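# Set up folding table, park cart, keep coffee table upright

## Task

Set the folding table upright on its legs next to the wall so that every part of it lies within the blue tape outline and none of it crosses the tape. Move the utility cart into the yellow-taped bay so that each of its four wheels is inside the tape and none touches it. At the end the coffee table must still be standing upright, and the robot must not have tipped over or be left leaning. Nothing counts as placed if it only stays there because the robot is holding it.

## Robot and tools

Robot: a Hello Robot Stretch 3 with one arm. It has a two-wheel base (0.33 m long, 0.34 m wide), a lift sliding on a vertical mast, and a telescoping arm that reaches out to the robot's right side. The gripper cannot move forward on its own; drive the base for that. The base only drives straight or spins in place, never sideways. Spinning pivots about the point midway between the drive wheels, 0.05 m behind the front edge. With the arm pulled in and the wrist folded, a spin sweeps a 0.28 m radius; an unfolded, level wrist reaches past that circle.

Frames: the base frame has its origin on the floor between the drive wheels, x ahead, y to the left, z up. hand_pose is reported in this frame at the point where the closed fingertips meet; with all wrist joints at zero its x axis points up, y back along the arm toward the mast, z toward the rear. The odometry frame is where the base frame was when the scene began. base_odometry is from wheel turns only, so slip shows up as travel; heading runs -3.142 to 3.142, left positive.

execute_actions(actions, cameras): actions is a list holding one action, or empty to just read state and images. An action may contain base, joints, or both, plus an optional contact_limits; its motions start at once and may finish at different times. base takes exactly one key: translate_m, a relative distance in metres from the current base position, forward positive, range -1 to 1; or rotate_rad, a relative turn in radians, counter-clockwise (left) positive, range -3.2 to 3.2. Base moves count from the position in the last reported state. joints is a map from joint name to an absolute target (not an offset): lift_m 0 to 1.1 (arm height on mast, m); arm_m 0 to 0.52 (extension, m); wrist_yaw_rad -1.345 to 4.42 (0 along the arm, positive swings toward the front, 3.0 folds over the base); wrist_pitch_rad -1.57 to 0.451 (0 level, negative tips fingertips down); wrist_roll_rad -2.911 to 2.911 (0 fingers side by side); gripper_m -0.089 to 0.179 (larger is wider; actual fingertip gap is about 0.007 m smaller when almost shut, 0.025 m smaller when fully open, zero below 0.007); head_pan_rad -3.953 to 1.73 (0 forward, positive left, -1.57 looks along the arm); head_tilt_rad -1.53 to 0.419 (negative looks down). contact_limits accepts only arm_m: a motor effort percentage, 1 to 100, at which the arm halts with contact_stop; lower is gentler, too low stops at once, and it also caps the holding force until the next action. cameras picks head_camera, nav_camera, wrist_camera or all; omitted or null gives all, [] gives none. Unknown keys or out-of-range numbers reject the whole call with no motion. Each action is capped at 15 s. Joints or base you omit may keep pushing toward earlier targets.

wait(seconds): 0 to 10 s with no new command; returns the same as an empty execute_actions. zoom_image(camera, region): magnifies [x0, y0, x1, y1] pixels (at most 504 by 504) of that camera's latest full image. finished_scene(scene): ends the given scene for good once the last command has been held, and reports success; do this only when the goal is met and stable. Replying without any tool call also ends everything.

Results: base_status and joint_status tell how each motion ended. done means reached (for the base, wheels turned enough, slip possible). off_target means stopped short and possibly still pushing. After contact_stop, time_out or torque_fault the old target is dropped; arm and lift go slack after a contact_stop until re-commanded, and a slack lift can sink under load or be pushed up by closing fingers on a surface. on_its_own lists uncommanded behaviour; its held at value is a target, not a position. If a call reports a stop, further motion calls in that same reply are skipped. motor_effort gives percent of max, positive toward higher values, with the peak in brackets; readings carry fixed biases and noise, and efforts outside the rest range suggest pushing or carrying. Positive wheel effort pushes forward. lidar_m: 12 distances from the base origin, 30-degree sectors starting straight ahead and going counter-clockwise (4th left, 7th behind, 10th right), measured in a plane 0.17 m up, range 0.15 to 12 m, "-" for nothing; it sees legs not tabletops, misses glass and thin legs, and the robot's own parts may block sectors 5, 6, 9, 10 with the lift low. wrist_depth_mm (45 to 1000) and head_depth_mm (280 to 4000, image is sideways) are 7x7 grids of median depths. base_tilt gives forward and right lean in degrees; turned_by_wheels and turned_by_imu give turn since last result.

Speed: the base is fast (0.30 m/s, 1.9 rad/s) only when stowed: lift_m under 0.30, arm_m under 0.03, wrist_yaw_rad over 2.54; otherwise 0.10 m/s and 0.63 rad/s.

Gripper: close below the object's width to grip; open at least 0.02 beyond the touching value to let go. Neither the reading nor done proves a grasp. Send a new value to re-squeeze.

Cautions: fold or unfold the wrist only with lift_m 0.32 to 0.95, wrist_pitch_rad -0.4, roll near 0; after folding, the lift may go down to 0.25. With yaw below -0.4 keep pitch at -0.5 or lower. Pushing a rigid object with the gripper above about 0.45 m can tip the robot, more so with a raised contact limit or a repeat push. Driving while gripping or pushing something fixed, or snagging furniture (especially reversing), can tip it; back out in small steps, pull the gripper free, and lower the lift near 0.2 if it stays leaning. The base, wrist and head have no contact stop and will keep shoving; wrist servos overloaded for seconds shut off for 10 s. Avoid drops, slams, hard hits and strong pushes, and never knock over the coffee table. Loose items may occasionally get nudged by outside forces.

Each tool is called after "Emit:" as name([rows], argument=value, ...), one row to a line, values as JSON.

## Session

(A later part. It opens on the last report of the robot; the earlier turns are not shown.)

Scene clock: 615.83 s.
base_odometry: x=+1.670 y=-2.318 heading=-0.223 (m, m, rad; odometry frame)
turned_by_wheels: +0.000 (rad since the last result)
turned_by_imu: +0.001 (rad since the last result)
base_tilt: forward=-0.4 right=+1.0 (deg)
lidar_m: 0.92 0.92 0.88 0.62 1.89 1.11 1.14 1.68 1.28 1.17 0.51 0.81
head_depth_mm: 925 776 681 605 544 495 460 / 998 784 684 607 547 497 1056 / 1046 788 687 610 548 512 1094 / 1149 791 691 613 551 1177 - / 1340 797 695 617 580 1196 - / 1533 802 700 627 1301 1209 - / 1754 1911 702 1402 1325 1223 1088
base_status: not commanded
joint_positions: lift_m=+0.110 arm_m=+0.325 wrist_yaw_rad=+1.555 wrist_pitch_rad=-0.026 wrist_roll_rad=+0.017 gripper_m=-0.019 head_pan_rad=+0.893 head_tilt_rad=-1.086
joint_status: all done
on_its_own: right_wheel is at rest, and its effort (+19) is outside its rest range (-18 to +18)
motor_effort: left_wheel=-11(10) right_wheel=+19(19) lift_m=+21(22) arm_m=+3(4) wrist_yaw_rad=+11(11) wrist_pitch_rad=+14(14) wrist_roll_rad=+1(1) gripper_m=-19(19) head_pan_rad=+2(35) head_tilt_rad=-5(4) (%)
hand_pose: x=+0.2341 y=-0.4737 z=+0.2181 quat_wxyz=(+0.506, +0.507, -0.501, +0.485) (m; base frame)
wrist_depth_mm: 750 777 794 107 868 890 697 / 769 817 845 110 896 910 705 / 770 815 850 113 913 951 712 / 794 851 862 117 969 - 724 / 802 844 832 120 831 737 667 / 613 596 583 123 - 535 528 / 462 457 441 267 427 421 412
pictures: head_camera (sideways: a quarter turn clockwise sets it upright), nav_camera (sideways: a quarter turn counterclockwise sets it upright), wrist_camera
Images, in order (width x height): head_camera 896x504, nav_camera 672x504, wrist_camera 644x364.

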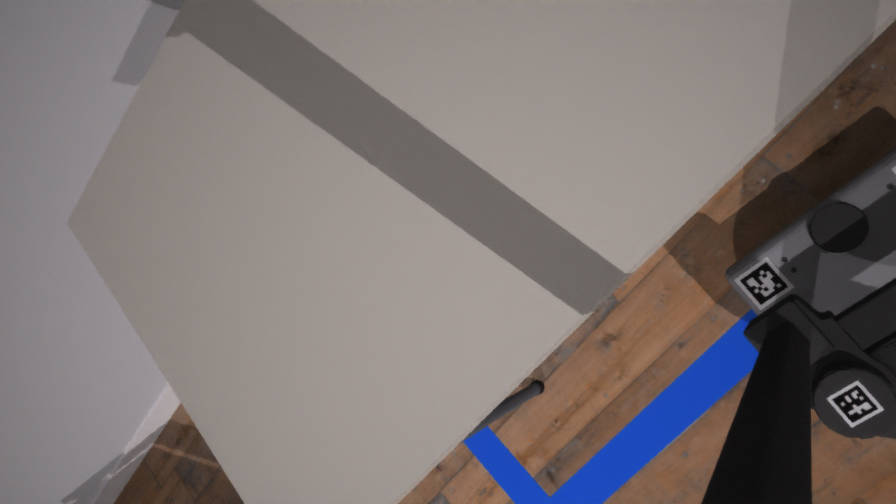

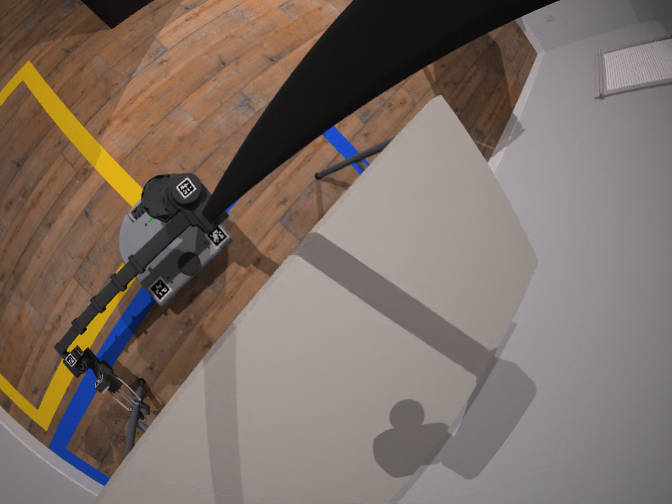

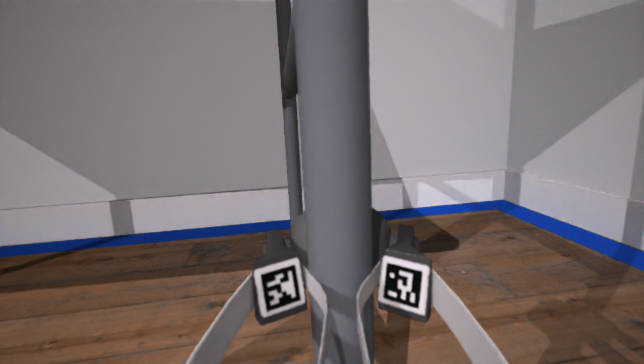

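Emit:
execute_actions([
  {"joints":{"arm_m":0.425}},
])

Emit:
execute_actions([
  {"joints":{"gripper_m":0.1}},
])

Scene clock: 645.07 s.
base_odometry: x=+1.670 y=-2.318 heading=-0.222 (m, m, rad; odometry frame)
turned_by_wheels: +0.002 (rad since the last result)
turned_by_imu: +0.004 (rad since the last result)
base_tilt: forward=-0.2 right=+0.9 (deg)
lidar_m: 0.92 0.93 0.83 0.55 1.89 1.12 1.15 1.68 1.28 1.17 0.57 0.84
head_depth_mm: 925 780 680 604 545 495 459 / 1003 782 684 607 546 496 1043 / 1066 788 685 610 548 505 1089 / 1195 792 692 613 550 1154 - / 1355 797 695 615 570 1195 - / 1530 1806 699 619 1281 1206 - / 1766 1899 702 654 1324 1220 1088
base_status: not commanded
joint_positions: lift_m=+0.110 arm_m=+0.424 wrist_yaw_rad=+1.651 wrist_pitch_rad=-0.025 wrist_roll_rad=+0.017 gripper_m=-0.019 head_pan_rad=+0.893 head_tilt_rad=-1.086
joint_status: all done
on_its_own: arm_m is at rest, and its effort (+18) is outside its rest range (-14 to +14); wrist_yaw_rad is at rest, and its effort (-65) is outside its rest range (-12 to +12)
motor_effort: left_wheel=+9(11) right_wheel=-10(21) lift_m=+22(22) arm_m=+18(22) wrist_yaw_rad=-65(86) wrist_pitch_rad=+13(14) wrist_roll_rad=+1(1) gripper_m=-26(29) head_pan_rad=+3(2) head_tilt_rad=-5(5) (%)
hand_pose: x=+0.2334 y=-0.5484 z=+0.2183 quat_wxyz=(+0.482, +0.530, -0.477, +0.509) (m; base frame)
wrist_depth_mm: 808 817 843 110 834 839 683 / 850 839 859 113 858 897 695 / 832 883 877 116 923 894 692 / 864 896 892 119 917 929 711 / 867 848 839 122 785 746 659 / 617 593 615 126 582 537 520 / 465 458 428 133 428 422 416
pictures: head_camera (sideways: a quarter turn clockwise sets it upright), nav_camera (sideways: a quarter turn counterclockwise sets it upright), wrist_camera
Images, in order (width x height): head_camera 896x504, nav_camera 672x504, wrist_camera 644x364.

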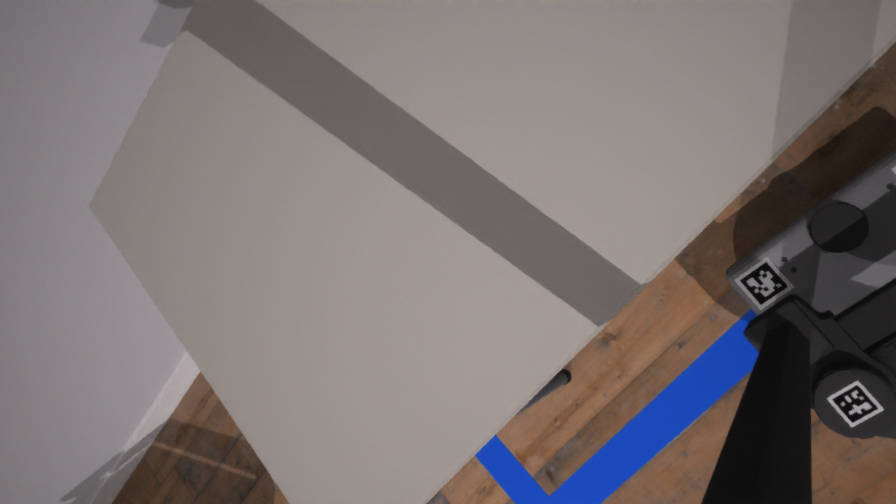

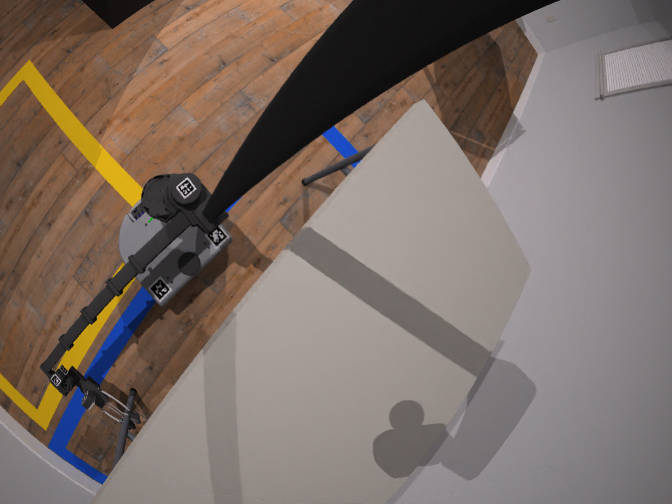

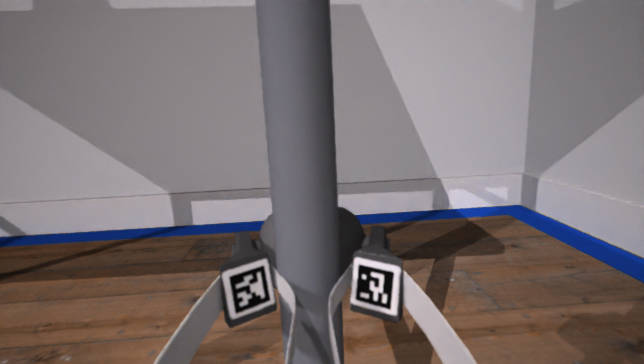

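Scene clock: 646.77 s.
base_odometry: x=+1.670 y=-2.318 heading=-0.222 (m, m, rad; odometry frame)
turned_by_wheels: -0.001 (rad since the last result)
turned_by_imu: -0.001 (rad since the last result)
base_tilt: forward=-0.3 right=+1.0 (deg)
lidar_m: 0.92 0.93 0.83 0.55 1.89 1.11 1.14 1.67 1.28 1.17 0.57 0.84
head_depth_mm: 926 779 680 603 544 495 459 / 1007 782 682 607 546 497 1043 / 1067 787 687 609 547 505 1096 / 1191 792 691 612 550 1153 - / 1356 797 694 617 569 1192 - / 1536 1802 698 619 1276 1207 - / 1766 1903 704 653 1324 1223 1083
base_status: not commanded
joint_positions: lift_m=+0.110 arm_m=+0.425 wrist_yaw_rad=+1.671 wrist_pitch_rad=-0.025 wrist_roll_rad=+0.017 gripper_m=+0.100 head_pan_rad=+0.893 head_tilt_rad=-1.086
joint_status: all done
on_its_own: wrist_yaw_rad is held at +1.668, not at your +1.570, by its stall guard, which is not easing now
motor_effort: left_wheel=+0(11) right_wheel=+1(17) lift_m=+22(22) arm_m=+6(17) wrist_yaw_rad=-3(64) wrist_pitch_rad=+13(14) wrist_roll_rad=+1(1) gripper_m=+0(92) head_pan_rad=+2(3) head_tilt_rad=-5(5) (%)
hand_pose: x=+0.2329 y=-0.5441 z=+0.2184 quat_wxyz=(+0.477, +0.535, -0.472, +0.514) (m; base frame)
wrist_depth_mm: 824 824 857 111 849 869 697 / 839 852 869 114 853 872 701 / 865 871 870 118 883 914 712 / 870 899 918 122 924 933 717 / 905 867 886 126 773 783 679 / 602 605 579 130 551 - 533 / 462 452 445 135 430 408 417
pictures: head_camera (sideways: a quarter turn clockwise sets it upright), nav_camera (sideways: a quarter turn counterclockwise sets it upright), wrist_camera
Images, in order (width x height): head_camera 896x504, nav_camera 672x504, wrist_camera 644x364.

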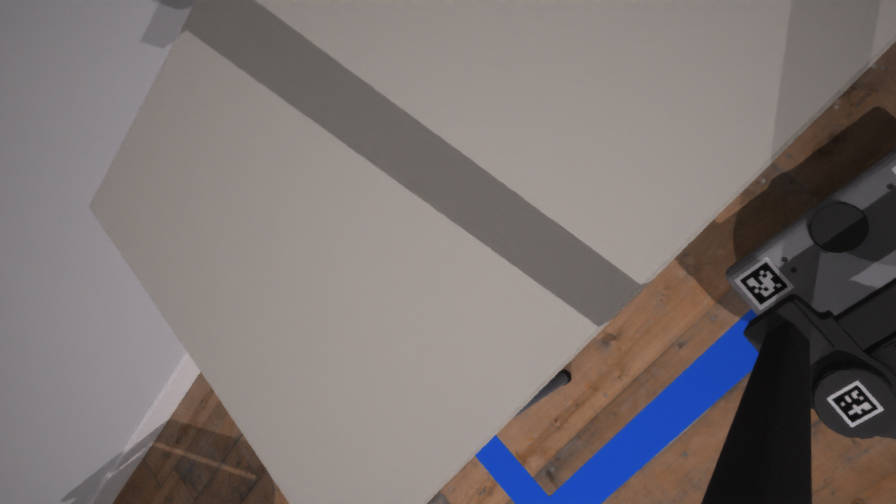

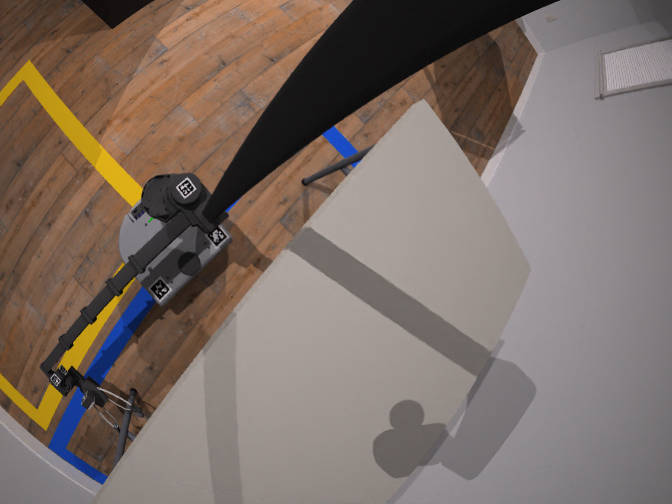

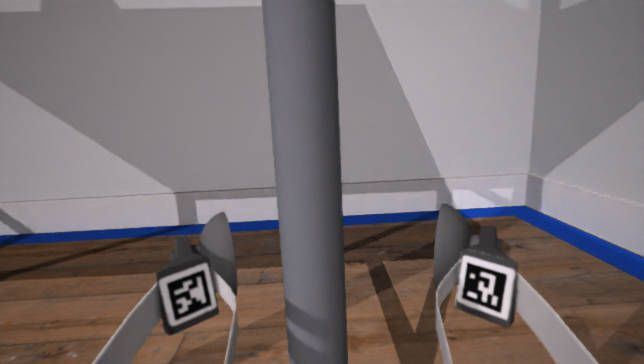

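Emit:
execute_actions([
  {"base":{"translate_m":-0.25},"joints":{"head_pan_rad":0.0,"head_tilt_rad":-0.8}},
], cameras=[])

Emit:
execute_actions([
  {"joints":{"arm_m":0.0,"lift_m":0.4,"wrist_pitch_rad":-0.4,"wrist_yaw_rad":3.0}},
])

Scene clock: 672.87 s.
base_odometry: x=+1.426 y=-2.263 heading=-0.222 (m, m, rad; odometry frame)
turned_by_wheels: +0.000 (rad since the last result)
turned_by_imu: +0.002 (rad since the last result)
base_tilt: forward=-0.4 right=+1.0 (deg)
lidar_m: 1.16 1.01 0.63 1.80 1.93 0.88 1.05 1.45 1.32 1.21 0.69 1.06
head_depth_mm: 1029 1174 960 769 638 1256 1123 / 1018 1160 970 774 641 1259 1125 / 1002 1144 977 774 644 1262 1129 / 990 1125 979 781 647 1241 1132 / 980 1111 988 784 649 1246 1136 / 968 1093 995 789 653 1227 1139 / 952 1083 1000 793 656 1233 1145
base_status: done
joint_positions: lift_m=+0.110 arm_m=+0.425 wrist_yaw_rad=+1.671 wrist_pitch_rad=-0.025 wrist_roll_rad=+0.017 gripper_m=+0.100 head_pan_rad=+0.007 head_tilt_rad=-0.803
joint_status: all done
on_its_own: wrist_yaw_rad is held at +1.668, not at your +1.570, by its stall guard, which is not easing now
motor_effort: left_wheel=-1(4) right_wheel=+2(2) lift_m=+22(22) arm_m=+6(6) wrist_yaw_rad=-2(2) wrist_pitch_rad=+13(13) wrist_roll_rad=+0(1) gripper_m=+0(0) head_pan_rad=-3(33) head_tilt_rad=+1(15) (%)
hand_pose: x=+0.2329 y=-0.5442 z=+0.2184 quat_wxyz=(+0.477, +0.535, -0.472, +0.514) (m; base frame)
wrist_depth_mm: - - - - - - 743 / - - - - - - 734 / - - - - - - 769 / - - - - - - 753 / 889 857 888 743 770 780 681 / 606 602 577 563 549 - 520 / 459 454 452 435 431 405 411
pictures: none
No camera images: the call's "cameras" was empty. Leave "cameras" out to get every camera's image.

Scene clock: 677.20 s.
base_odometry: x=+1.426 y=-2.263 heading=-0.222 (m, m, rad; odometry frame)
turned_by_wheels: +0.000 (rad since the last result)
turned_by_imu: +0.001 (rad since the last result)
base_tilt: forward=-0.3 right=+0.9 (deg)
lidar_m: 1.16 1.02 0.63 1.80 1.93 0.88 1.05 1.45 1.32 1.21 0.69 1.06
head_depth_mm: 1031 1181 960 768 639 1262 1121 / 1019 1160 969 771 641 1260 1126 / 1002 1144 976 775 644 1265 1133 / 990 1126 981 780 647 1247 1131 / 978 1111 986 784 649 1246 1134 / 967 1092 996 789 653 1229 1140 / 951 1080 1001 792 657 1234 1145
base_status: not commanded
joint_positions: lift_m=+0.400 arm_m=+0.000 wrist_yaw_rad=+2.998 wrist_pitch_rad=-0.413 wrist_roll_rad=+0.017 gripper_m=+0.100 head_pan_rad=+0.007 head_tilt_rad=-0.803
joint_status: all done
motor_effort: left_wheel=-1(1) right_wheel=+2(2) lift_m=+28(28) arm_m=-5(6) wrist_yaw_rad=+2(2) wrist_pitch_rad=+7(12) wrist_roll_rad=+1(1) gripper_m=+0(0) head_pan_rad=-3(3) head_tilt_rad=+1(1) (%)
hand_pose: x=+0.0110 y=+0.0773 z=+0.4135 quat_wxyz=(+0.196, +0.706, +0.094, +0.674) (m; base frame)
wrist_depth_mm: - - - - - - - / - - - - - - - / - - - - - - - / - - 969 925 921 875 875 / 826 788 779 749 756 753 724 / 681 672 658 636 646 - 620 / 587 574 576 571 559 543 534
pictures: head_camera (sideways: a quarter turn clockwise sets it upright), nav_camera (sideways: a quarter turn counterclockwise sets it upright), wrist_camera
Images, in order (width x height): head_camera 896x504, nav_camera 672x504, wrist_camera 644x364.

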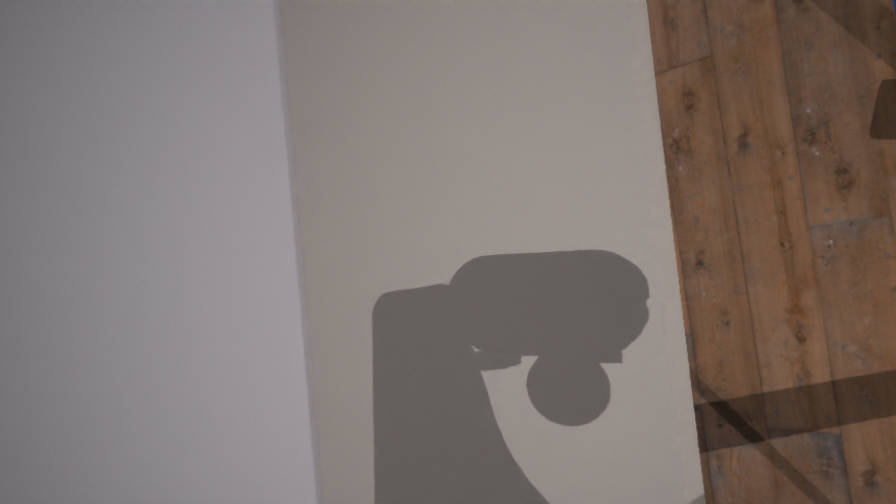

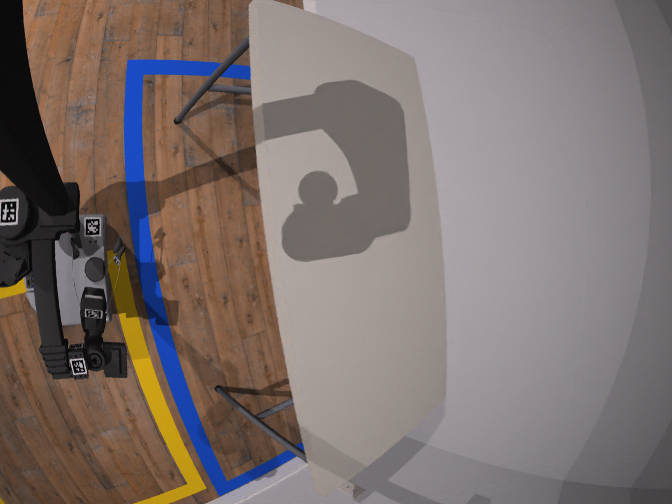

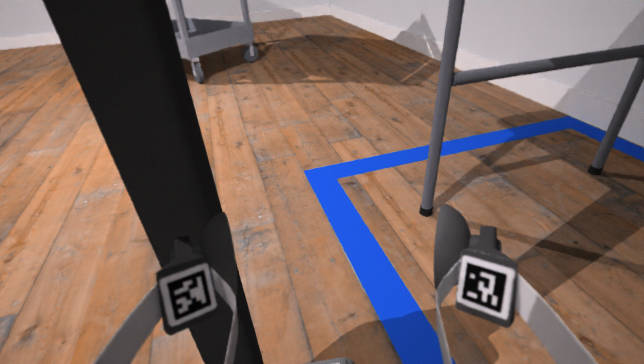

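Emit:
execute_actions([
  {"joints":{"lift_m":0.25,"head_tilt_rad":-0.5}},
], cameras=[])

Emit:
execute_actions([
  {"base":{"rotate_rad":2.03}},
], cameras=["head_camera","nav_camera"])

Scene clock: 725.90 s.
base_odometry: x=+1.426 y=-2.263 heading=-0.222 (m, m, rad; odometry frame)
turned_by_wheels: +0.000 (rad since the last result)
turned_by_imu: +0.001 (rad since the last result)
base_tilt: forward=-0.4 right=+0.9 (deg)
lidar_m: 1.16 1.02 0.63 1.80 1.93 0.88 1.05 1.44 1.32 1.21 0.70 1.06
head_depth_mm: 998 1087 1193 1288 862 675 558 / 984 1071 1169 1278 865 678 560 / 972 1056 1156 1258 870 681 561 / 961 1047 1142 1237 872 683 563 / 950 1034 1123 1239 879 687 566 / 939 1020 1110 1222 882 690 567 / 931 1009 1096 1206 888 693 570
base_status: not commanded
joint_positions: lift_m=+0.250 arm_m=+0.000 wrist_yaw_rad=+2.998 wrist_pitch_rad=-0.414 wrist_roll_rad=+0.017 gripper_m=+0.100 head_pan_rad=+0.007 head_tilt_rad=-0.507
joint_status: all done
motor_effort: left_wheel=+0(0) right_wheel=+2(1) lift_m=+21(26) arm_m=-5(5) wrist_yaw_rad=+1(2) wrist_pitch_rad=+8(8) wrist_roll_rad=+1(1) gripper_m=+1(1) head_pan_rad=-3(3) head_tilt_rad=+3(17) (%)
hand_pose: x=+0.0110 y=+0.0772 z=+0.2637 quat_wxyz=(+0.196, +0.706, +0.094, +0.674) (m; base frame)
wrist_depth_mm: - - - - - - - / - - - - - - - / 946 - 889 852 829 817 790 / 724 703 698 688 659 648 629 / 585 586 568 554 548 548 520 / 496 500 - - 456 - 446 / - - - - 399 389 391
pictures: none
No camera images: the call's "cameras" was empty. Leave "cameras" out to get every camera's image.

Scene clock: 728.47 s.
base_odometry: x=+1.426 y=-2.263 heading=+1.807 (m, m, rad; odometry frame)
turned_by_wheels: +2.030 (rad since the last result)
turned_by_imu: +1.995 (rad since the last result)
base_tilt: forward=-0.4 right=+0.9 (deg)
lidar_m: 1.80 0.87 0.89 1.44 1.37 1.21 0.69 0.70 1.16 1.02 0.63 1.84
head_depth_mm: 2826 3059 2195 2113 1976 1558 1291 / 2947 3178 2244 2168 1992 1570 1296 / 3040 3278 3567 2611 2017 1576 1298 / 3125 3368 3689 2808 2002 1573 1298 / 3251 3521 3850 2810 2012 1584 1301 / 3344 3634 - 2824 2040 1540 1307 / 3478 3670 3788 1218 1271 1325 1284
base_status: done
joint_positions: lift_m=+0.250 arm_m=+0.000 wrist_yaw_rad=+2.998 wrist_pitch_rad=-0.414 wrist_roll_rad=+0.017 gripper_m=+0.100 head_pan_rad=+0.007 head_tilt_rad=-0.506
joint_status: not commanded
motor_effort: left_wheel=-2(7) right_wheel=+2(6) lift_m=+21(21) arm_m=-5(5) wrist_yaw_rad=+1(1) wrist_pitch_rad=+8(8) wrist_roll_rad=+1(1) gripper_m=+0(0) head_pan_rad=-3(3) head_tilt_rad=+2(2) (%)
hand_pose: x=+0.0110 y=+0.0772 z=+0.2637 quat_wxyz=(+0.196, +0.706, +0.094, +0.674) (m; base frame)
wrist_depth_mm: - - - - - - 680 / - - - - - - 727 / 952 - 902 881 838 819 743 / 739 701 705 690 663 640 632 / 589 586 563 555 550 544 521 / 496 504 - - 466 - 447 / - - - - 401 391 394
pictures: head_camera (sideways: a quarter turn clockwise sets it upright), nav_camera (sideways: a quarter turn counterclockwise sets it upright)
Images, in order (width x height): head_camera 896x504, nav_camera 672x504.

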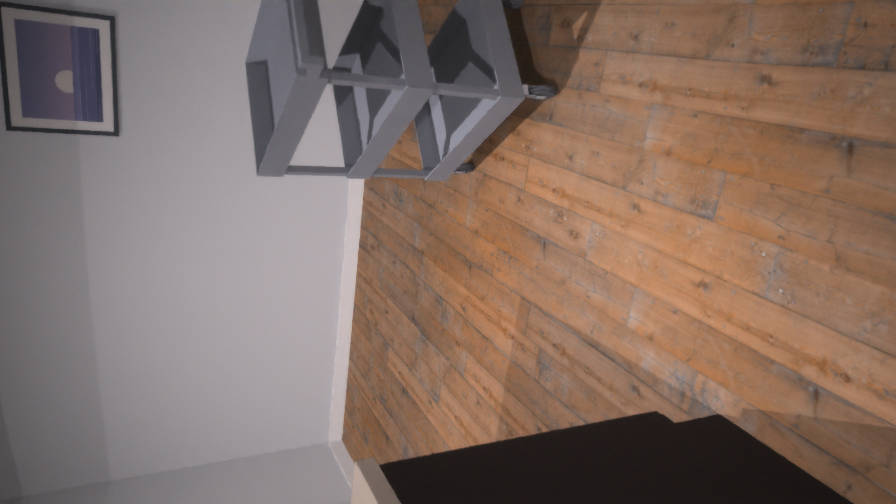

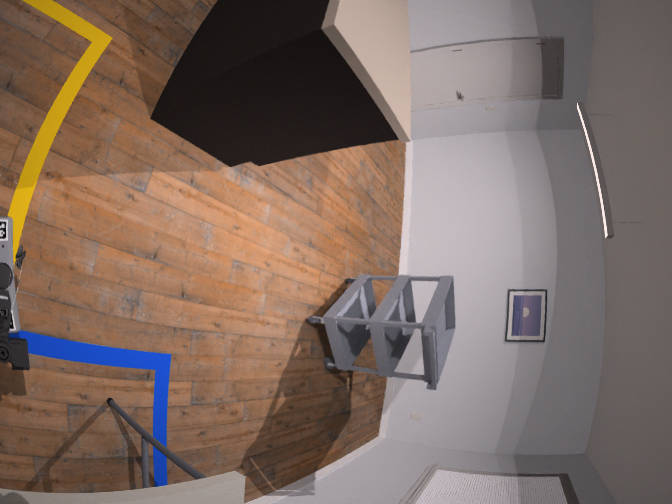

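Emit:
execute_actions([
  {"base":{"translate_m":1.0}},
], cameras=[])

Emit:
execute_actions([
  {"base":{"translate_m":1.0},"joints":{"head_pan_rad":-0.5,"head_tilt_rad":-0.8}},
], cameras=["head_camera","nav_camera"])

Scene clock: 747.87 s.
base_odometry: x=+1.192 y=-1.291 heading=+1.807 (m, m, rad; odometry frame)
turned_by_wheels: +0.000 (rad since the last result)
turned_by_imu: +0.001 (rad since the last result)
base_tilt: forward=-0.3 right=+1.0 (deg)
lidar_m: 1.11 2.58 0.48 0.48 0.56 2.16 1.67 0.80 1.27 1.46 1.74 0.86
head_depth_mm: 2075 2250 2357 1194 1321 1381 1254 / 2137 2311 2457 1505 1546 1478 1295 / 2223 2411 2627 2737 1997 1573 1297 / 2292 2494 2719 2794 2021 1579 1299 / 2371 2572 2825 2813 2020 1589 1304 / 2439 2687 2949 2834 2039 1589 1312 / 2535 2799 3069 2858 2057 1602 1310
base_status: done
joint_positions: lift_m=+0.250 arm_m=+0.000 wrist_yaw_rad=+2.998 wrist_pitch_rad=-0.415 wrist_roll_rad=+0.017 gripper_m=+0.100 head_pan_rad=+0.007 head_tilt_rad=-0.506
joint_status: not commanded
motor_effort: left_wheel=-2(5) right_wheel=+2(6) lift_m=+22(21) arm_m=-6(5) wrist_yaw_rad=+1(1) wrist_pitch_rad=+8(8) wrist_roll_rad=+1(1) gripper_m=+0(0) head_pan_rad=-3(2) head_tilt_rad=+2(2) (%)
hand_pose: x=+0.0109 y=+0.0772 z=+0.2636 quat_wxyz=(+0.196, +0.706, +0.094, +0.674) (m; base frame)
wrist_depth_mm: - - 496 478 - - - / - - 545 517 - - - / 936 - 588 564 800 823 791 / 730 677 645 626 664 635 644 / 588 574 561 556 547 549 526 / 493 498 - - 460 - 449 / - - - - 404 388 389
pictures: none
No camera images: the call's "cameras" was empty. Leave "cameras" out to get every camera's image.

Scene clock: 752.80 s.
base_odometry: x=+0.957 y=-0.319 heading=+1.807 (m, m, rad; odometry frame)
turned_by_wheels: +0.000 (rad since the last result)
turned_by_imu: +0.000 (rad since the last result)
base_tilt: forward=-0.3 right=+0.9 (deg)
lidar_m: 1.64 1.94 1.97 1.71 1.03 0.93 2.67 1.69 0.36 0.30 0.29 0.32
head_depth_mm: 1496 1717 1950 685 579 492 716 / 1472 1681 1951 662 580 786 758 / 1441 1644 1909 1840 551 779 1001 / 1418 1607 1857 1843 1527 1297 1137 / 1392 1577 1825 1854 1538 1307 1140 / 1367 1550 1774 1857 1538 1314 1144 / 1346 1519 1732 1879 1549 1316 1150
base_status: done
joint_positions: lift_m=+0.250 arm_m=+0.000 wrist_yaw_rad=+2.998 wrist_pitch_rad=-0.415 wrist_roll_rad=+0.017 gripper_m=+0.100 head_pan_rad=-0.493 head_tilt_rad=-0.791
joint_status: all done
motor_effort: left_wheel=+0(5) right_wheel=+2(6) lift_m=+21(21) arm_m=-5(5) wrist_yaw_rad=+1(1) wrist_pitch_rad=+8(8) wrist_roll_rad=+1(1) gripper_m=+0(0) head_pan_rad=-3(26) head_tilt_rad=-3(19) (%)
hand_pose: x=+0.0109 y=+0.0772 z=+0.2636 quat_wxyz=(+0.196, +0.706, +0.094, +0.674) (m; base frame)
wrist_depth_mm: 895 - - - - - - / - - - - - - - / 926 - 895 856 851 820 794 / 724 690 708 675 658 644 631 / 588 573 565 553 541 551 529 / 495 500 - - 461 - 450 / - - - - 403 394 391
pictures: head_camera (sideways: a quarter turn clockwise sets it upright), nav_camera (sideways: a quarter turn counterclockwise sets it upright)
Images, in order (width x height): head_camera 896x504, nav_camera 672x504.

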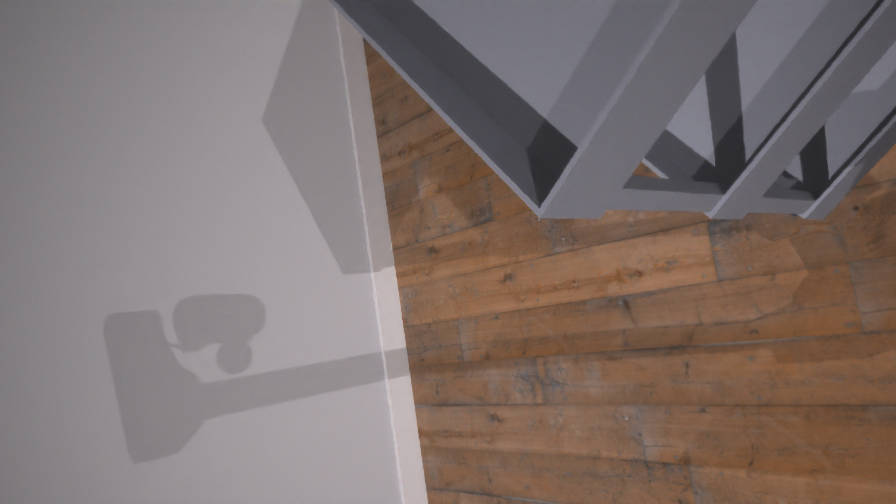

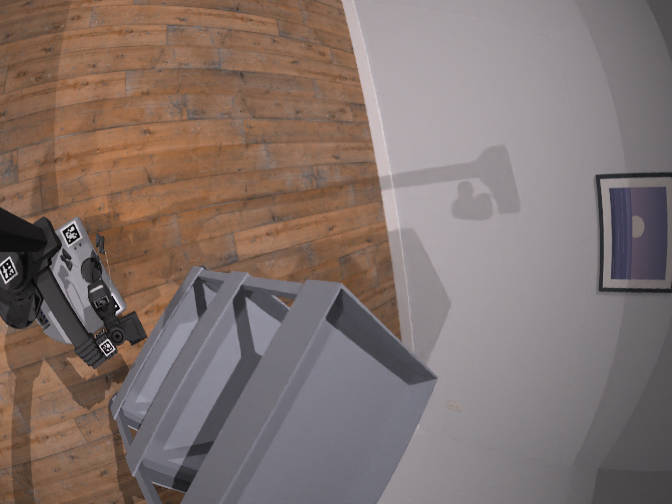

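Emit:
execute_actions([
  {"base":{"rotate_rad":0.35}},
], cameras=["nav_camera"])

Scene clock: 769.07 s.
base_odometry: x=+0.957 y=-0.319 heading=+2.157 (m, m, rad; odometry frame)
turned_by_wheels: +0.350 (rad since the last result)
turned_by_imu: +0.345 (rad since the last result)
base_tilt: forward=-0.4 right=+1.0 (deg)
lidar_m: 1.77 2.00 1.97 1.15 0.93 1.35 1.69 0.43 0.31 0.29 0.30 1.64
head_depth_mm: 1352 1534 1755 1826 540 763 727 / 1374 1561 1787 1830 1515 1288 963 / 1398 1584 1818 1825 1512 1300 1132 / 1421 1609 1869 1851 1516 1306 1137 / 1438 1639 1907 1851 1537 1307 1140 / 1459 1670 1966 1875 1543 1308 1145 / 1496 1700 1999 1874 1546 1313 1149
base_status: done
joint_positions: lift_m=+0.250 arm_m=+0.000 wrist_yaw_rad=+2.998 wrist_pitch_rad=-0.415 wrist_roll_rad=+0.017 gripper_m=+0.100 head_pan_rad=-0.493 head_tilt_rad=-0.791
joint_status: not commanded
motor_effort: left_wheel=-1(6) right_wheel=+2(6) lift_m=+21(21) arm_m=-4(5) wrist_yaw_rad=+1(2) wrist_pitch_rad=+8(8) wrist_roll_rad=+1(1) gripper_m=+0(0) head_pan_rad=-2(3) head_tilt_rad=-3(4) (%)
hand_pose: x=+0.0109 y=+0.0772 z=+0.2636 quat_wxyz=(+0.196, +0.706, +0.094, +0.674) (m; base frame)
wrist_depth_mm: 723 - - - - - - / 764 - - - - - - / 826 - 886 877 849 815 810 / 728 710 694 677 654 653 632 / 580 578 565 557 548 550 522 / 490 504 - - 461 - 445 / - - - - 407 390 393
pictures: nav_camera (sideways: a quarter turn counterclockwise sets it upright)
Images, in order (width x height): nav_camera 672x504.

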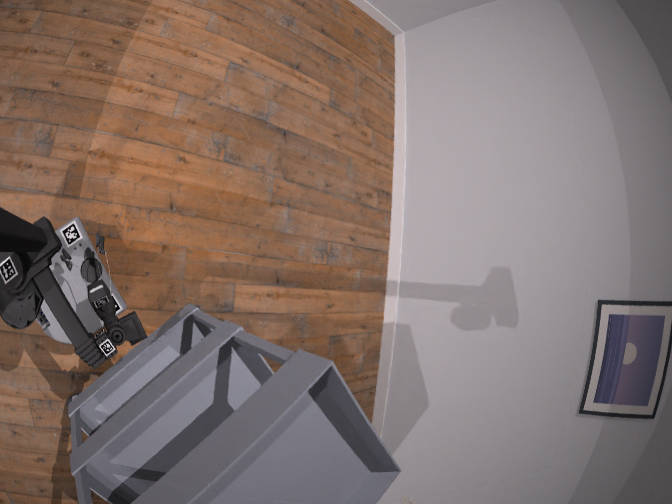

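Emit:
execute_actions([
  {"base":{"translate_m":0.45},"joints":{"lift_m":0.29}},
], cameras=[])

Emit:
execute_actions([
  {"base":{"rotate_rad":-1.02}},
], cameras=[])

Emit:
execute_actions([
  {"base":{"translate_m":0.56},"joints":{"head_pan_rad":-1.6,"head_tilt_rad":-0.9}},
], cameras=["head_camera","nav_camera"])

Scene clock: 814.20 s.
base_odometry: x=+0.708 y=+0.056 heading=+2.157 (m, m, rad; odometry frame)
turned_by_wheels: +0.000 (rad since the last result)
turned_by_imu: +0.001 (rad since the last result)
base_tilt: forward=-0.3 right=+0.9 (deg)
lidar_m: 1.39 1.73 1.71 1.61 1.28 1.26 2.47 0.41 0.35 0.74 1.30 1.28
head_depth_mm: 1051 1185 1363 1613 1506 1287 1126 / 1068 1206 1397 1659 1514 1291 1130 / 1082 1232 1420 1690 1515 1294 1132 / 1100 1249 1455 1687 1521 1302 1135 / 1124 1282 1490 1732 1534 1305 1143 / 1139 1300 1526 1760 1535 1312 1144 / 1165 1329 1561 1773 1550 1321 1149
base_status: done
joint_positions: lift_m=+0.290 arm_m=+0.000 wrist_yaw_rad=+2.999 wrist_pitch_rad=-0.415 wrist_roll_rad=+0.017 gripper_m=+0.100 head_pan_rad=-0.493 head_tilt_rad=-0.791
joint_status: all done
motor_effort: left_wheel=-1(5) right_wheel=+1(6) lift_m=+28(30) arm_m=-5(5) wrist_yaw_rad=+1(1) wrist_pitch_rad=+8(8) wrist_roll_rad=+1(1) gripper_m=+0(0) head_pan_rad=-3(3) head_tilt_rad=-3(3) (%)
hand_pose: x=+0.0108 y=+0.0772 z=+0.3032 quat_wxyz=(+0.196, +0.706, +0.094, +0.674) (m; base frame)
wrist_depth_mm: - - - - - - - / - - - - - - - / - - - 947 917 904 857 / 809 774 753 749 740 707 692 / 654 637 626 611 608 604 577 / 551 541 541 529 508 - 490 / 468 - - - 444 427 433
pictures: none
No camera images: the call's "cameras" was empty. Leave "cameras" out to get every camera's image.

Scene clock: 816.27 s.
base_odometry: x=+0.708 y=+0.056 heading=+1.137 (m, m, rad; odometry frame)
turned_by_wheels: -1.020 (rad since the last result)
turned_by_imu: -1.003 (rad since the last result)
base_tilt: forward=-0.3 right=+0.9 (deg)
lidar_m: 1.29 1.28 1.41 1.72 1.71 1.56 1.28 1.26 2.48 0.40 0.35 1.59
head_depth_mm: 1862 2058 2149 867 933 820 887 / 1987 2221 2309 1828 1475 1240 1110 / 1842 2120 2244 1839 1519 1297 1136 / 1645 1861 2092 1832 1521 1301 1134 / 1479 1647 1872 1860 1536 1304 1139 / 1348 1481 1654 1793 1543 1312 1146 / 1235 1351 1488 1661 1549 1322 1150
base_status: done
joint_positions: lift_m=+0.290 arm_m=+0.000 wrist_yaw_rad=+2.999 wrist_pitch_rad=-0.415 wrist_roll_rad=+0.017 gripper_m=+0.100 head_pan_rad=-0.493 head_tilt_rad=-0.791
joint_status: not commanded
motor_effort: left_wheel=+2(8) right_wheel=-1(4) lift_m=+28(28) arm_m=-5(6) wrist_yaw_rad=+1(0) wrist_pitch_rad=+8(8) wrist_roll_rad=+1(1) gripper_m=+0(0) head_pan_rad=-2(3) head_tilt_rad=-4(4) (%)
hand_pose: x=+0.0108 y=+0.0772 z=+0.3032 quat_wxyz=(+0.196, +0.706, +0.094, +0.674) (m; base frame)
wrist_depth_mm: - - - - - - - / - - - - - - - / - - - 934 920 915 880 / 798 783 771 735 737 701 679 / 648 638 611 606 602 605 579 / 538 544 545 531 509 - 495 / 472 - - - 439 434 432
pictures: none
No camera images: the call's "cameras" was empty. Leave "cameras" out to get every camera's image.

Scene clock: 819.77 s.
base_odometry: x=+0.944 y=+0.564 heading=+1.137 (m, m, rad; odometry frame)
turned_by_wheels: +0.000 (rad since the last result)
turned_by_imu: +0.000 (rad since the last result)
base_tilt: forward=-0.4 right=+0.9 (deg)
lidar_m: 0.77 0.76 0.84 1.30 1.90 2.11 1.80 0.51 0.49 0.51 1.82 0.95
head_depth_mm: 1920 933 759 637 912 1132 1096 / 1873 2035 766 981 941 1175 1120 / 1807 2078 734 858 1033 1223 1141 / 1718 1989 2033 1674 1432 1250 1145 / 1654 1895 2044 1683 1432 1256 1108 / 1594 1806 1987 1692 1442 1257 1119 / 1542 1737 1953 1706 1452 1261 1119
base_status: done
joint_positions: lift_m=+0.290 arm_m=+0.000 wrist_yaw_rad=+2.999 wrist_pitch_rad=-0.415 wrist_roll_rad=+0.017 gripper_m=+0.100 head_pan_rad=-1.593 head_tilt_rad=-0.889
joint_status: all done
motor_effort: left_wheel=+2(8) right_wheel=-1(3) lift_m=+28(28) arm_m=-5(5) wrist_yaw_rad=+1(1) wrist_pitch_rad=+8(8) wrist_roll_rad=+1(0) gripper_m=+0(1) head_pan_rad=-3(33) head_tilt_rad=-4(12) (%)
hand_pose: x=+0.0108 y=+0.0772 z=+0.3032 quat_wxyz=(+0.196, +0.706, +0.094, +0.674) (m; base frame)
wrist_depth_mm: - - - - - 777 630 / - - - - - 794 660 / - - - 963 934 810 681 / 793 766 753 737 734 709 669 / 643 630 614 611 608 597 564 / 542 537 538 533 506 - 495 / 476 - - - 439 429 430
pictures: head_camera (sideways: a quarter turn clockwise sets it upright), nav_camera (sideways: a quarter turn counterclockwise sets it upright)
Images, in order (width x height): head_camera 896x504, nav_camera 672x504.

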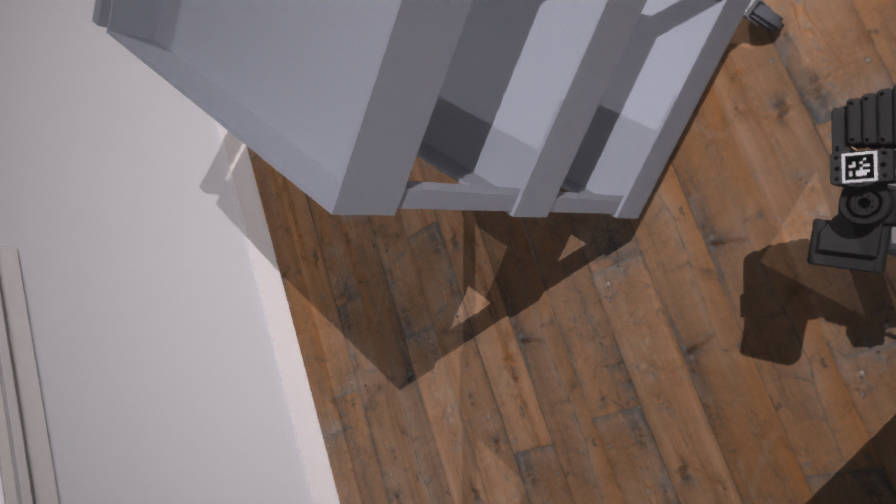

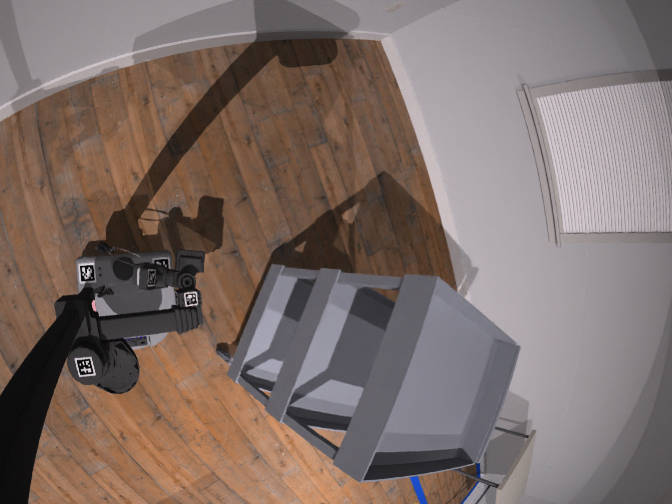

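Emit:
execute_actions([
  {"base":{"rotate_rad":-2.17},"joints":{"head_pan_rad":-0.3,"head_tilt_rad":-1.0}},
], cameras=[])

Emit:
execute_actions([
  {"joints":{"lift_m":0.36,"wrist_yaw_rad":1.57,"arm_m":0.06}},
], cameras=[])

Emit:
execute_actions([
  {"joints":{"lift_m":0.15,"wrist_pitch_rad":0.0}},
])

Scene clock: 837.10 s.
base_odometry: x=+0.944 y=+0.564 heading=-1.033 (m, m, rad; odometry frame)
turned_by_wheels: -2.170 (rad since the last result)
turned_by_imu: -2.132 (rad since the last result)
base_tilt: forward=-0.3 right=+1.0 (deg)
lidar_m: 0.49 0.50 1.82 1.00 0.78 0.76 0.82 1.20 1.90 2.03 1.81 0.52
head_depth_mm: 2581 2101 1770 1524 1345 1197 1099 / 2631 2128 1775 1538 1353 1199 1099 / 2631 2132 1786 1540 1352 1209 1099 / 2665 2136 671 958 1266 1209 1089 / 2670 801 658 985 1207 1213 1095 / 964 826 692 970 1152 1212 1101 / 950 835 695 956 917 1204 1105
base_status: done
joint_positions: lift_m=+0.290 arm_m=+0.000 wrist_yaw_rad=+2.999 wrist_pitch_rad=-0.415 wrist_roll_rad=+0.017 gripper_m=+0.100 head_pan_rad=-0.307 head_tilt_rad=-0.988
joint_status: all done
motor_effort: left_wheel=+2(9) right_wheel=-1(4) lift_m=+28(27) arm_m=-5(6) wrist_yaw_rad=+1(1) wrist_pitch_rad=+8(8) wrist_roll_rad=+1(1) gripper_m=+0(0) head_pan_rad=+2(34) head_tilt_rad=-4(13) (%)
hand_pose: x=+0.0108 y=+0.0772 z=+0.3032 quat_wxyz=(+0.196, +0.706, +0.094, +0.674) (m; base frame)
wrist_depth_mm: 623 - - - - - - / 657 - - - - - - / 688 - - 937 948 905 884 / 698 780 765 754 721 705 683 / 643 638 614 612 607 605 573 / 544 531 543 532 508 - 488 / 467 - - - 446 422 429
pictures: none
No camera images: the call's "cameras" was empty. Leave "cameras" out to get every camera's image.

Scene clock: 838.83 s.
base_odometry: x=+0.944 y=+0.564 heading=-1.033 (m, m, rad; odometry frame)
turned_by_wheels: +0.000 (rad since the last result)
turned_by_imu: +0.000 (rad since the last result)
base_tilt: forward=-0.3 right=+0.9 (deg)
lidar_m: 0.49 0.50 1.82 1.00 0.78 0.77 0.82 1.20 1.90 2.02 1.81 0.52
head_depth_mm: 2598 2099 1765 1526 1340 1194 1093 / 2607 2107 1779 1531 1349 1204 1080 / 2653 2144 1794 1544 1350 1207 1097 / 2642 2147 670 958 1267 1211 1089 / 2656 803 657 981 1204 1219 1092 / 964 829 691 968 1151 1216 1103 / 949 832 695 956 920 1205 1104
base_status: not commanded
joint_positions: lift_m=+0.360 arm_m=+0.060 wrist_yaw_rad=+1.573 wrist_pitch_rad=-0.415 wrist_roll_rad=+0.017 gripper_m=+0.100 head_pan_rad=-0.307 head_tilt_rad=-0.988
joint_status: all done
motor_effort: left_wheel=+2(2) right_wheel=-1(1) lift_m=+28(29) arm_m=+6(6) wrist_yaw_rad=-3(3) wrist_pitch_rad=+8(8) wrist_roll_rad=+1(1) gripper_m=+0(0) head_pan_rad=+3(2) head_tilt_rad=-4(5) (%)
hand_pose: x=+0.2034 y=-0.2043 z=+0.3732 quat_wxyz=(+0.589, +0.596, -0.390, +0.382) (m; base frame)
wrist_depth_mm: - - - - - - - / - - - - - - - / - 788 799 - - - - / 614 637 611 833 836 822 806 / 513 522 536 691 700 704 666 / 626 614 592 594 592 - 574 / 539 532 532 519 512 491 500
pictures: none
No camera images: the call's "cameras" was empty. Leave "cameras" out to get every camera's image.

Scene clock: 841.57 s.
base_odometry: x=+0.944 y=+0.564 heading=-1.033 (m, m, rad; odometry frame)
turned_by_wheels: +0.000 (rad since the last result)
turned_by_imu: +0.001 (rad since the last result)
base_tilt: forward=-0.3 right=+1.0 (deg)
lidar_m: 0.49 0.50 1.82 1.00 0.78 0.76 0.82 1.20 1.90 2.02 1.81 0.52
head_depth_mm: 2578 2109 1766 1532 1343 1197 1094 / 2613 2127 1777 1540 1347 1200 1083 / 2623 2133 1790 1539 1352 1211 1095 / 2686 2149 670 960 1266 1207 1094 / 2677 803 659 982 1203 1217 1095 / 963 828 691 970 1152 1218 1100 / 950 835 696 954 919 1205 1103
base_status: not commanded
joint_positions: lift_m=+0.150 arm_m=+0.060 wrist_yaw_rad=+1.573 wrist_pitch_rad=-0.026 wrist_roll_rad=+0.017 gripper_m=+0.100 head_pan_rad=-0.307 head_tilt_rad=-0.988
joint_status: all done
motor_effort: left_wheel=+3(2) right_wheel=-2(2) lift_m=+21(23) arm_m=+6(5) wrist_yaw_rad=-3(3) wrist_pitch_rad=+14(17) wrist_roll_rad=+1(1) gripper_m=+0(0) head_pan_rad=+2(3) head_tilt_rad=-4(4) (%)
hand_pose: x=+0.2342 y=-0.2042 z=+0.2581 quat_wxyz=(+0.502, +0.511, -0.497, +0.490) (m; base frame)
wrist_depth_mm: 444 467 479 - - - - / - - - - - - - / - - - - - - - / - 840 895 - - - - / 420 426 436 829 881 912 800 / 499 640 452 633 628 - 609 / 505 513 486 494 494 467 473
pictures: head_camera (sideways: a quarter turn clockwise sets it upright), nav_camera (sideways: a quarter turn counterclockwise sets it upright), wrist_camera
Images, in order (width x height): head_camera 896x504, nav_camera 672x504, wrist_camera 644x364.

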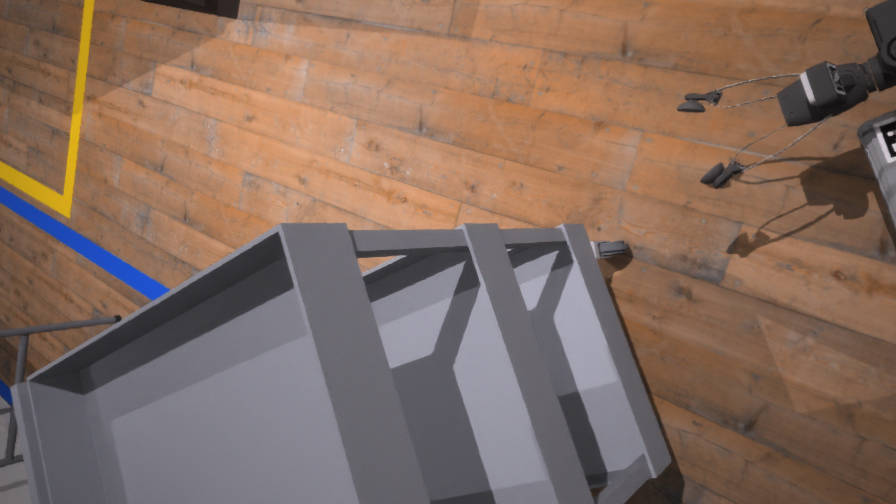

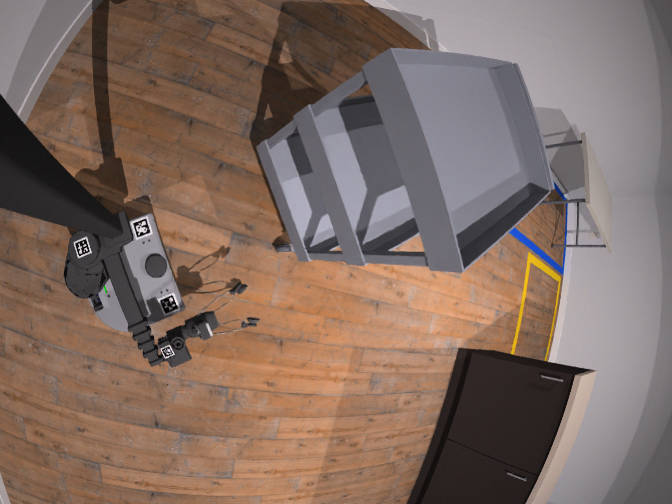

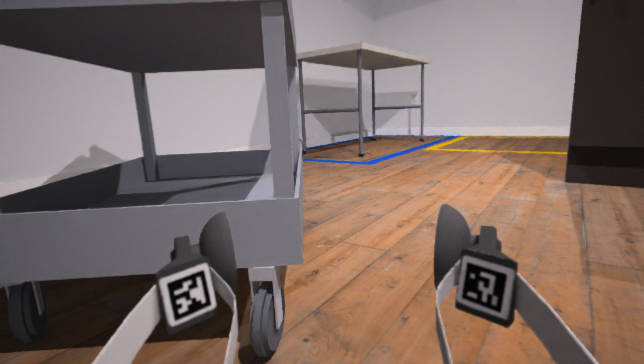

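Emit:
execute_actions([
  {"base":{"rotate_rad":0.07},"joints":{"arm_m":0.025,"lift_m":0.17}},
], cameras=[])

Emit:
execute_actions([
  {"base":{"translate_m":0.17}},
], cameras=["wrist_camera"])

Scene clock: 868.53 s.
base_odometry: x=+0.944 y=+0.564 heading=-0.963 (m, m, rad; odometry frame)
turned_by_wheels: +0.070 (rad since the last result)
turned_by_imu: +0.070 (rad since the last result)
base_tilt: forward=-0.4 right=+1.0 (deg)
lidar_m: 0.49 0.51 1.82 0.94 0.77 0.76 0.84 1.31 1.90 2.12 1.79 0.51
head_depth_mm: 2593 2101 1771 1529 1345 1198 1084 / 2595 2118 1775 1529 1342 1201 1115 / 2642 2126 1712 1516 1332 1203 1096 / 2575 781 669 961 1217 1211 1090 / 959 823 659 982 1203 1215 1096 / 964 827 692 970 1169 1218 1100 / 949 834 695 956 942 1222 1104
base_status: done
joint_positions: lift_m=+0.170 arm_m=+0.025 wrist_yaw_rad=+1.572 wrist_pitch_rad=-0.025 wrist_roll_rad=+0.017 gripper_m=+0.100 head_pan_rad=-0.307 head_tilt_rad=-0.988
joint_status: all done
motor_effort: left_wheel=-2(3) right_wheel=+2(2) lift_m=+28(29) arm_m=-5(7) wrist_yaw_rad=-2(2) wrist_pitch_rad=+13(14) wrist_roll_rad=+1(1) gripper_m=+0(0) head_pan_rad=+3(3) head_tilt_rad=-5(4) (%)
hand_pose: x=+0.2342 y=-0.1701 z=+0.2780 quat_wxyz=(+0.502, +0.511, -0.497, +0.490) (m; base frame)
wrist_depth_mm: 380 390 410 424 - - - / - - - - - - - / - - - - - - - / - 874 - 958 - - - / 433 435 430 429 937 947 877 / 447 446 624 455 674 - 644 / 532 545 537 508 524 493 499
pictures: none
No camera images: the call's "cameras" was empty. Leave "cameras" out to get every camera's image.

Scene clock: 871.43 s.
base_odometry: x=+1.041 y=+0.425 heading=-0.963 (m, m, rad; odometry frame)
turned_by_wheels: +0.000 (rad since the last result)
turned_by_imu: +0.000 (rad since the last result)
base_tilt: forward=-0.4 right=+0.9 (deg)
lidar_m: 0.32 0.33 1.71 1.11 0.90 0.90 0.98 1.54 2.01 2.04 1.67 0.33
head_depth_mm: 2597 2112 1773 1528 1337 1199 1083 / 2614 2124 1776 1476 1347 1200 1111 / 2649 2129 652 588 856 1171 1098 / 2571 789 682 575 858 1154 1093 / 894 822 688 591 847 1107 1098 / 2202 827 693 594 837 1075 1100 / 2213 834 695 597 827 828 1101
base_status: done
joint_positions: lift_m=+0.170 arm_m=+0.025 wrist_yaw_rad=+1.572 wrist_pitch_rad=-0.025 wrist_roll_rad=+0.017 gripper_m=+0.100 head_pan_rad=-0.307 head_tilt_rad=-0.988
joint_status: not commanded
motor_effort: left_wheel=-1(2) right_wheel=+2(4) lift_m=+27(28) arm_m=-5(5) wrist_yaw_rad=-1(2) wrist_pitch_rad=+13(14) wrist_roll_rad=+1(1) gripper_m=+0(0) head_pan_rad=+2(3) head_tilt_rad=-5(4) (%)
hand_pose: x=+0.2342 y=-0.1701 z=+0.2780 quat_wxyz=(+0.502, +0.511, -0.497, +0.490) (m; base frame)
wrist_depth_mm: 377 392 410 376 - - - / - - - - - - - / - - - - - - - / - 820 833 762 - - - / 523 609 617 483 934 957 878 / 421 269 265 263 666 - 636 / 272 273 271 270 521 492 506
pictures: wrist_camera
Images, in order (width x height): wrist_camera 644x364.

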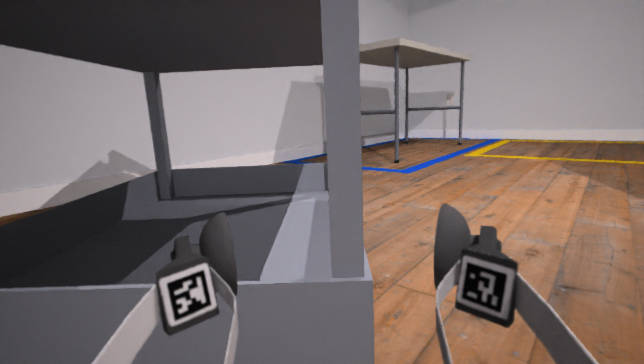

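Emit:
execute_actions([
  {"base":{"translate_m":0.155}},
], cameras=["wrist_camera"])

Scene clock: 877.77 s.
base_odometry: x=+1.129 y=+0.297 heading=-0.963 (m, m, rad; odometry frame)
turned_by_wheels: +0.000 (rad since the last result)
turned_by_imu: +0.001 (rad since the last result)
base_tilt: forward=-0.4 right=+0.8 (deg)
lidar_m: 0.17 0.17 0.24 1.25 1.02 1.01 1.11 1.74 2.11 1.90 0.23 0.17
head_depth_mm: 2579 2110 1762 1527 502 1193 1087 / 2625 2131 1785 555 510 829 1113 / 2637 2136 650 585 514 760 1081 / 2574 776 685 587 515 698 1064 / 2654 781 689 591 517 483 1052 / 2441 774 691 594 519 477 929 / 2205 768 695 596 522 465 727
base_status: done
joint_positions: lift_m=+0.170 arm_m=+0.025 wrist_yaw_rad=+1.572 wrist_pitch_rad=-0.025 wrist_roll_rad=+0.017 gripper_m=+0.100 head_pan_rad=-0.307 head_tilt_rad=-0.988
joint_status: not commanded
motor_effort: left_wheel=-1(2) right_wheel=+2(5) lift_m=+28(28) arm_m=-5(5) wrist_yaw_rad=-2(2) wrist_pitch_rad=+13(14) wrist_roll_rad=+0(1) gripper_m=+0(1) head_pan_rad=+3(2) head_tilt_rad=-5(4) (%)
hand_pose: x=+0.2342 y=-0.1701 z=+0.2780 quat_wxyz=(+0.502, +0.511, -0.497, +0.490) (m; base frame)
wrist_depth_mm: 377 392 408 341 87 - - / - - - - 90 - - / - - - - 92 - - / - 696 711 685 95 - - / 513 598 606 478 98 975 877 / 421 410 400 355 101 - 645 / 321 309 310 278 105 497 504
pictures: wrist_camera
Images, in order (width x height): wrist_camera 644x364.

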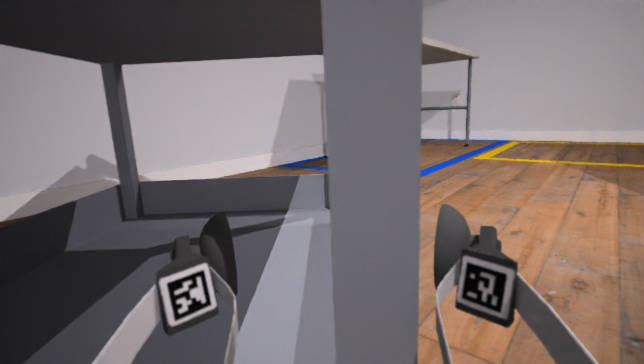

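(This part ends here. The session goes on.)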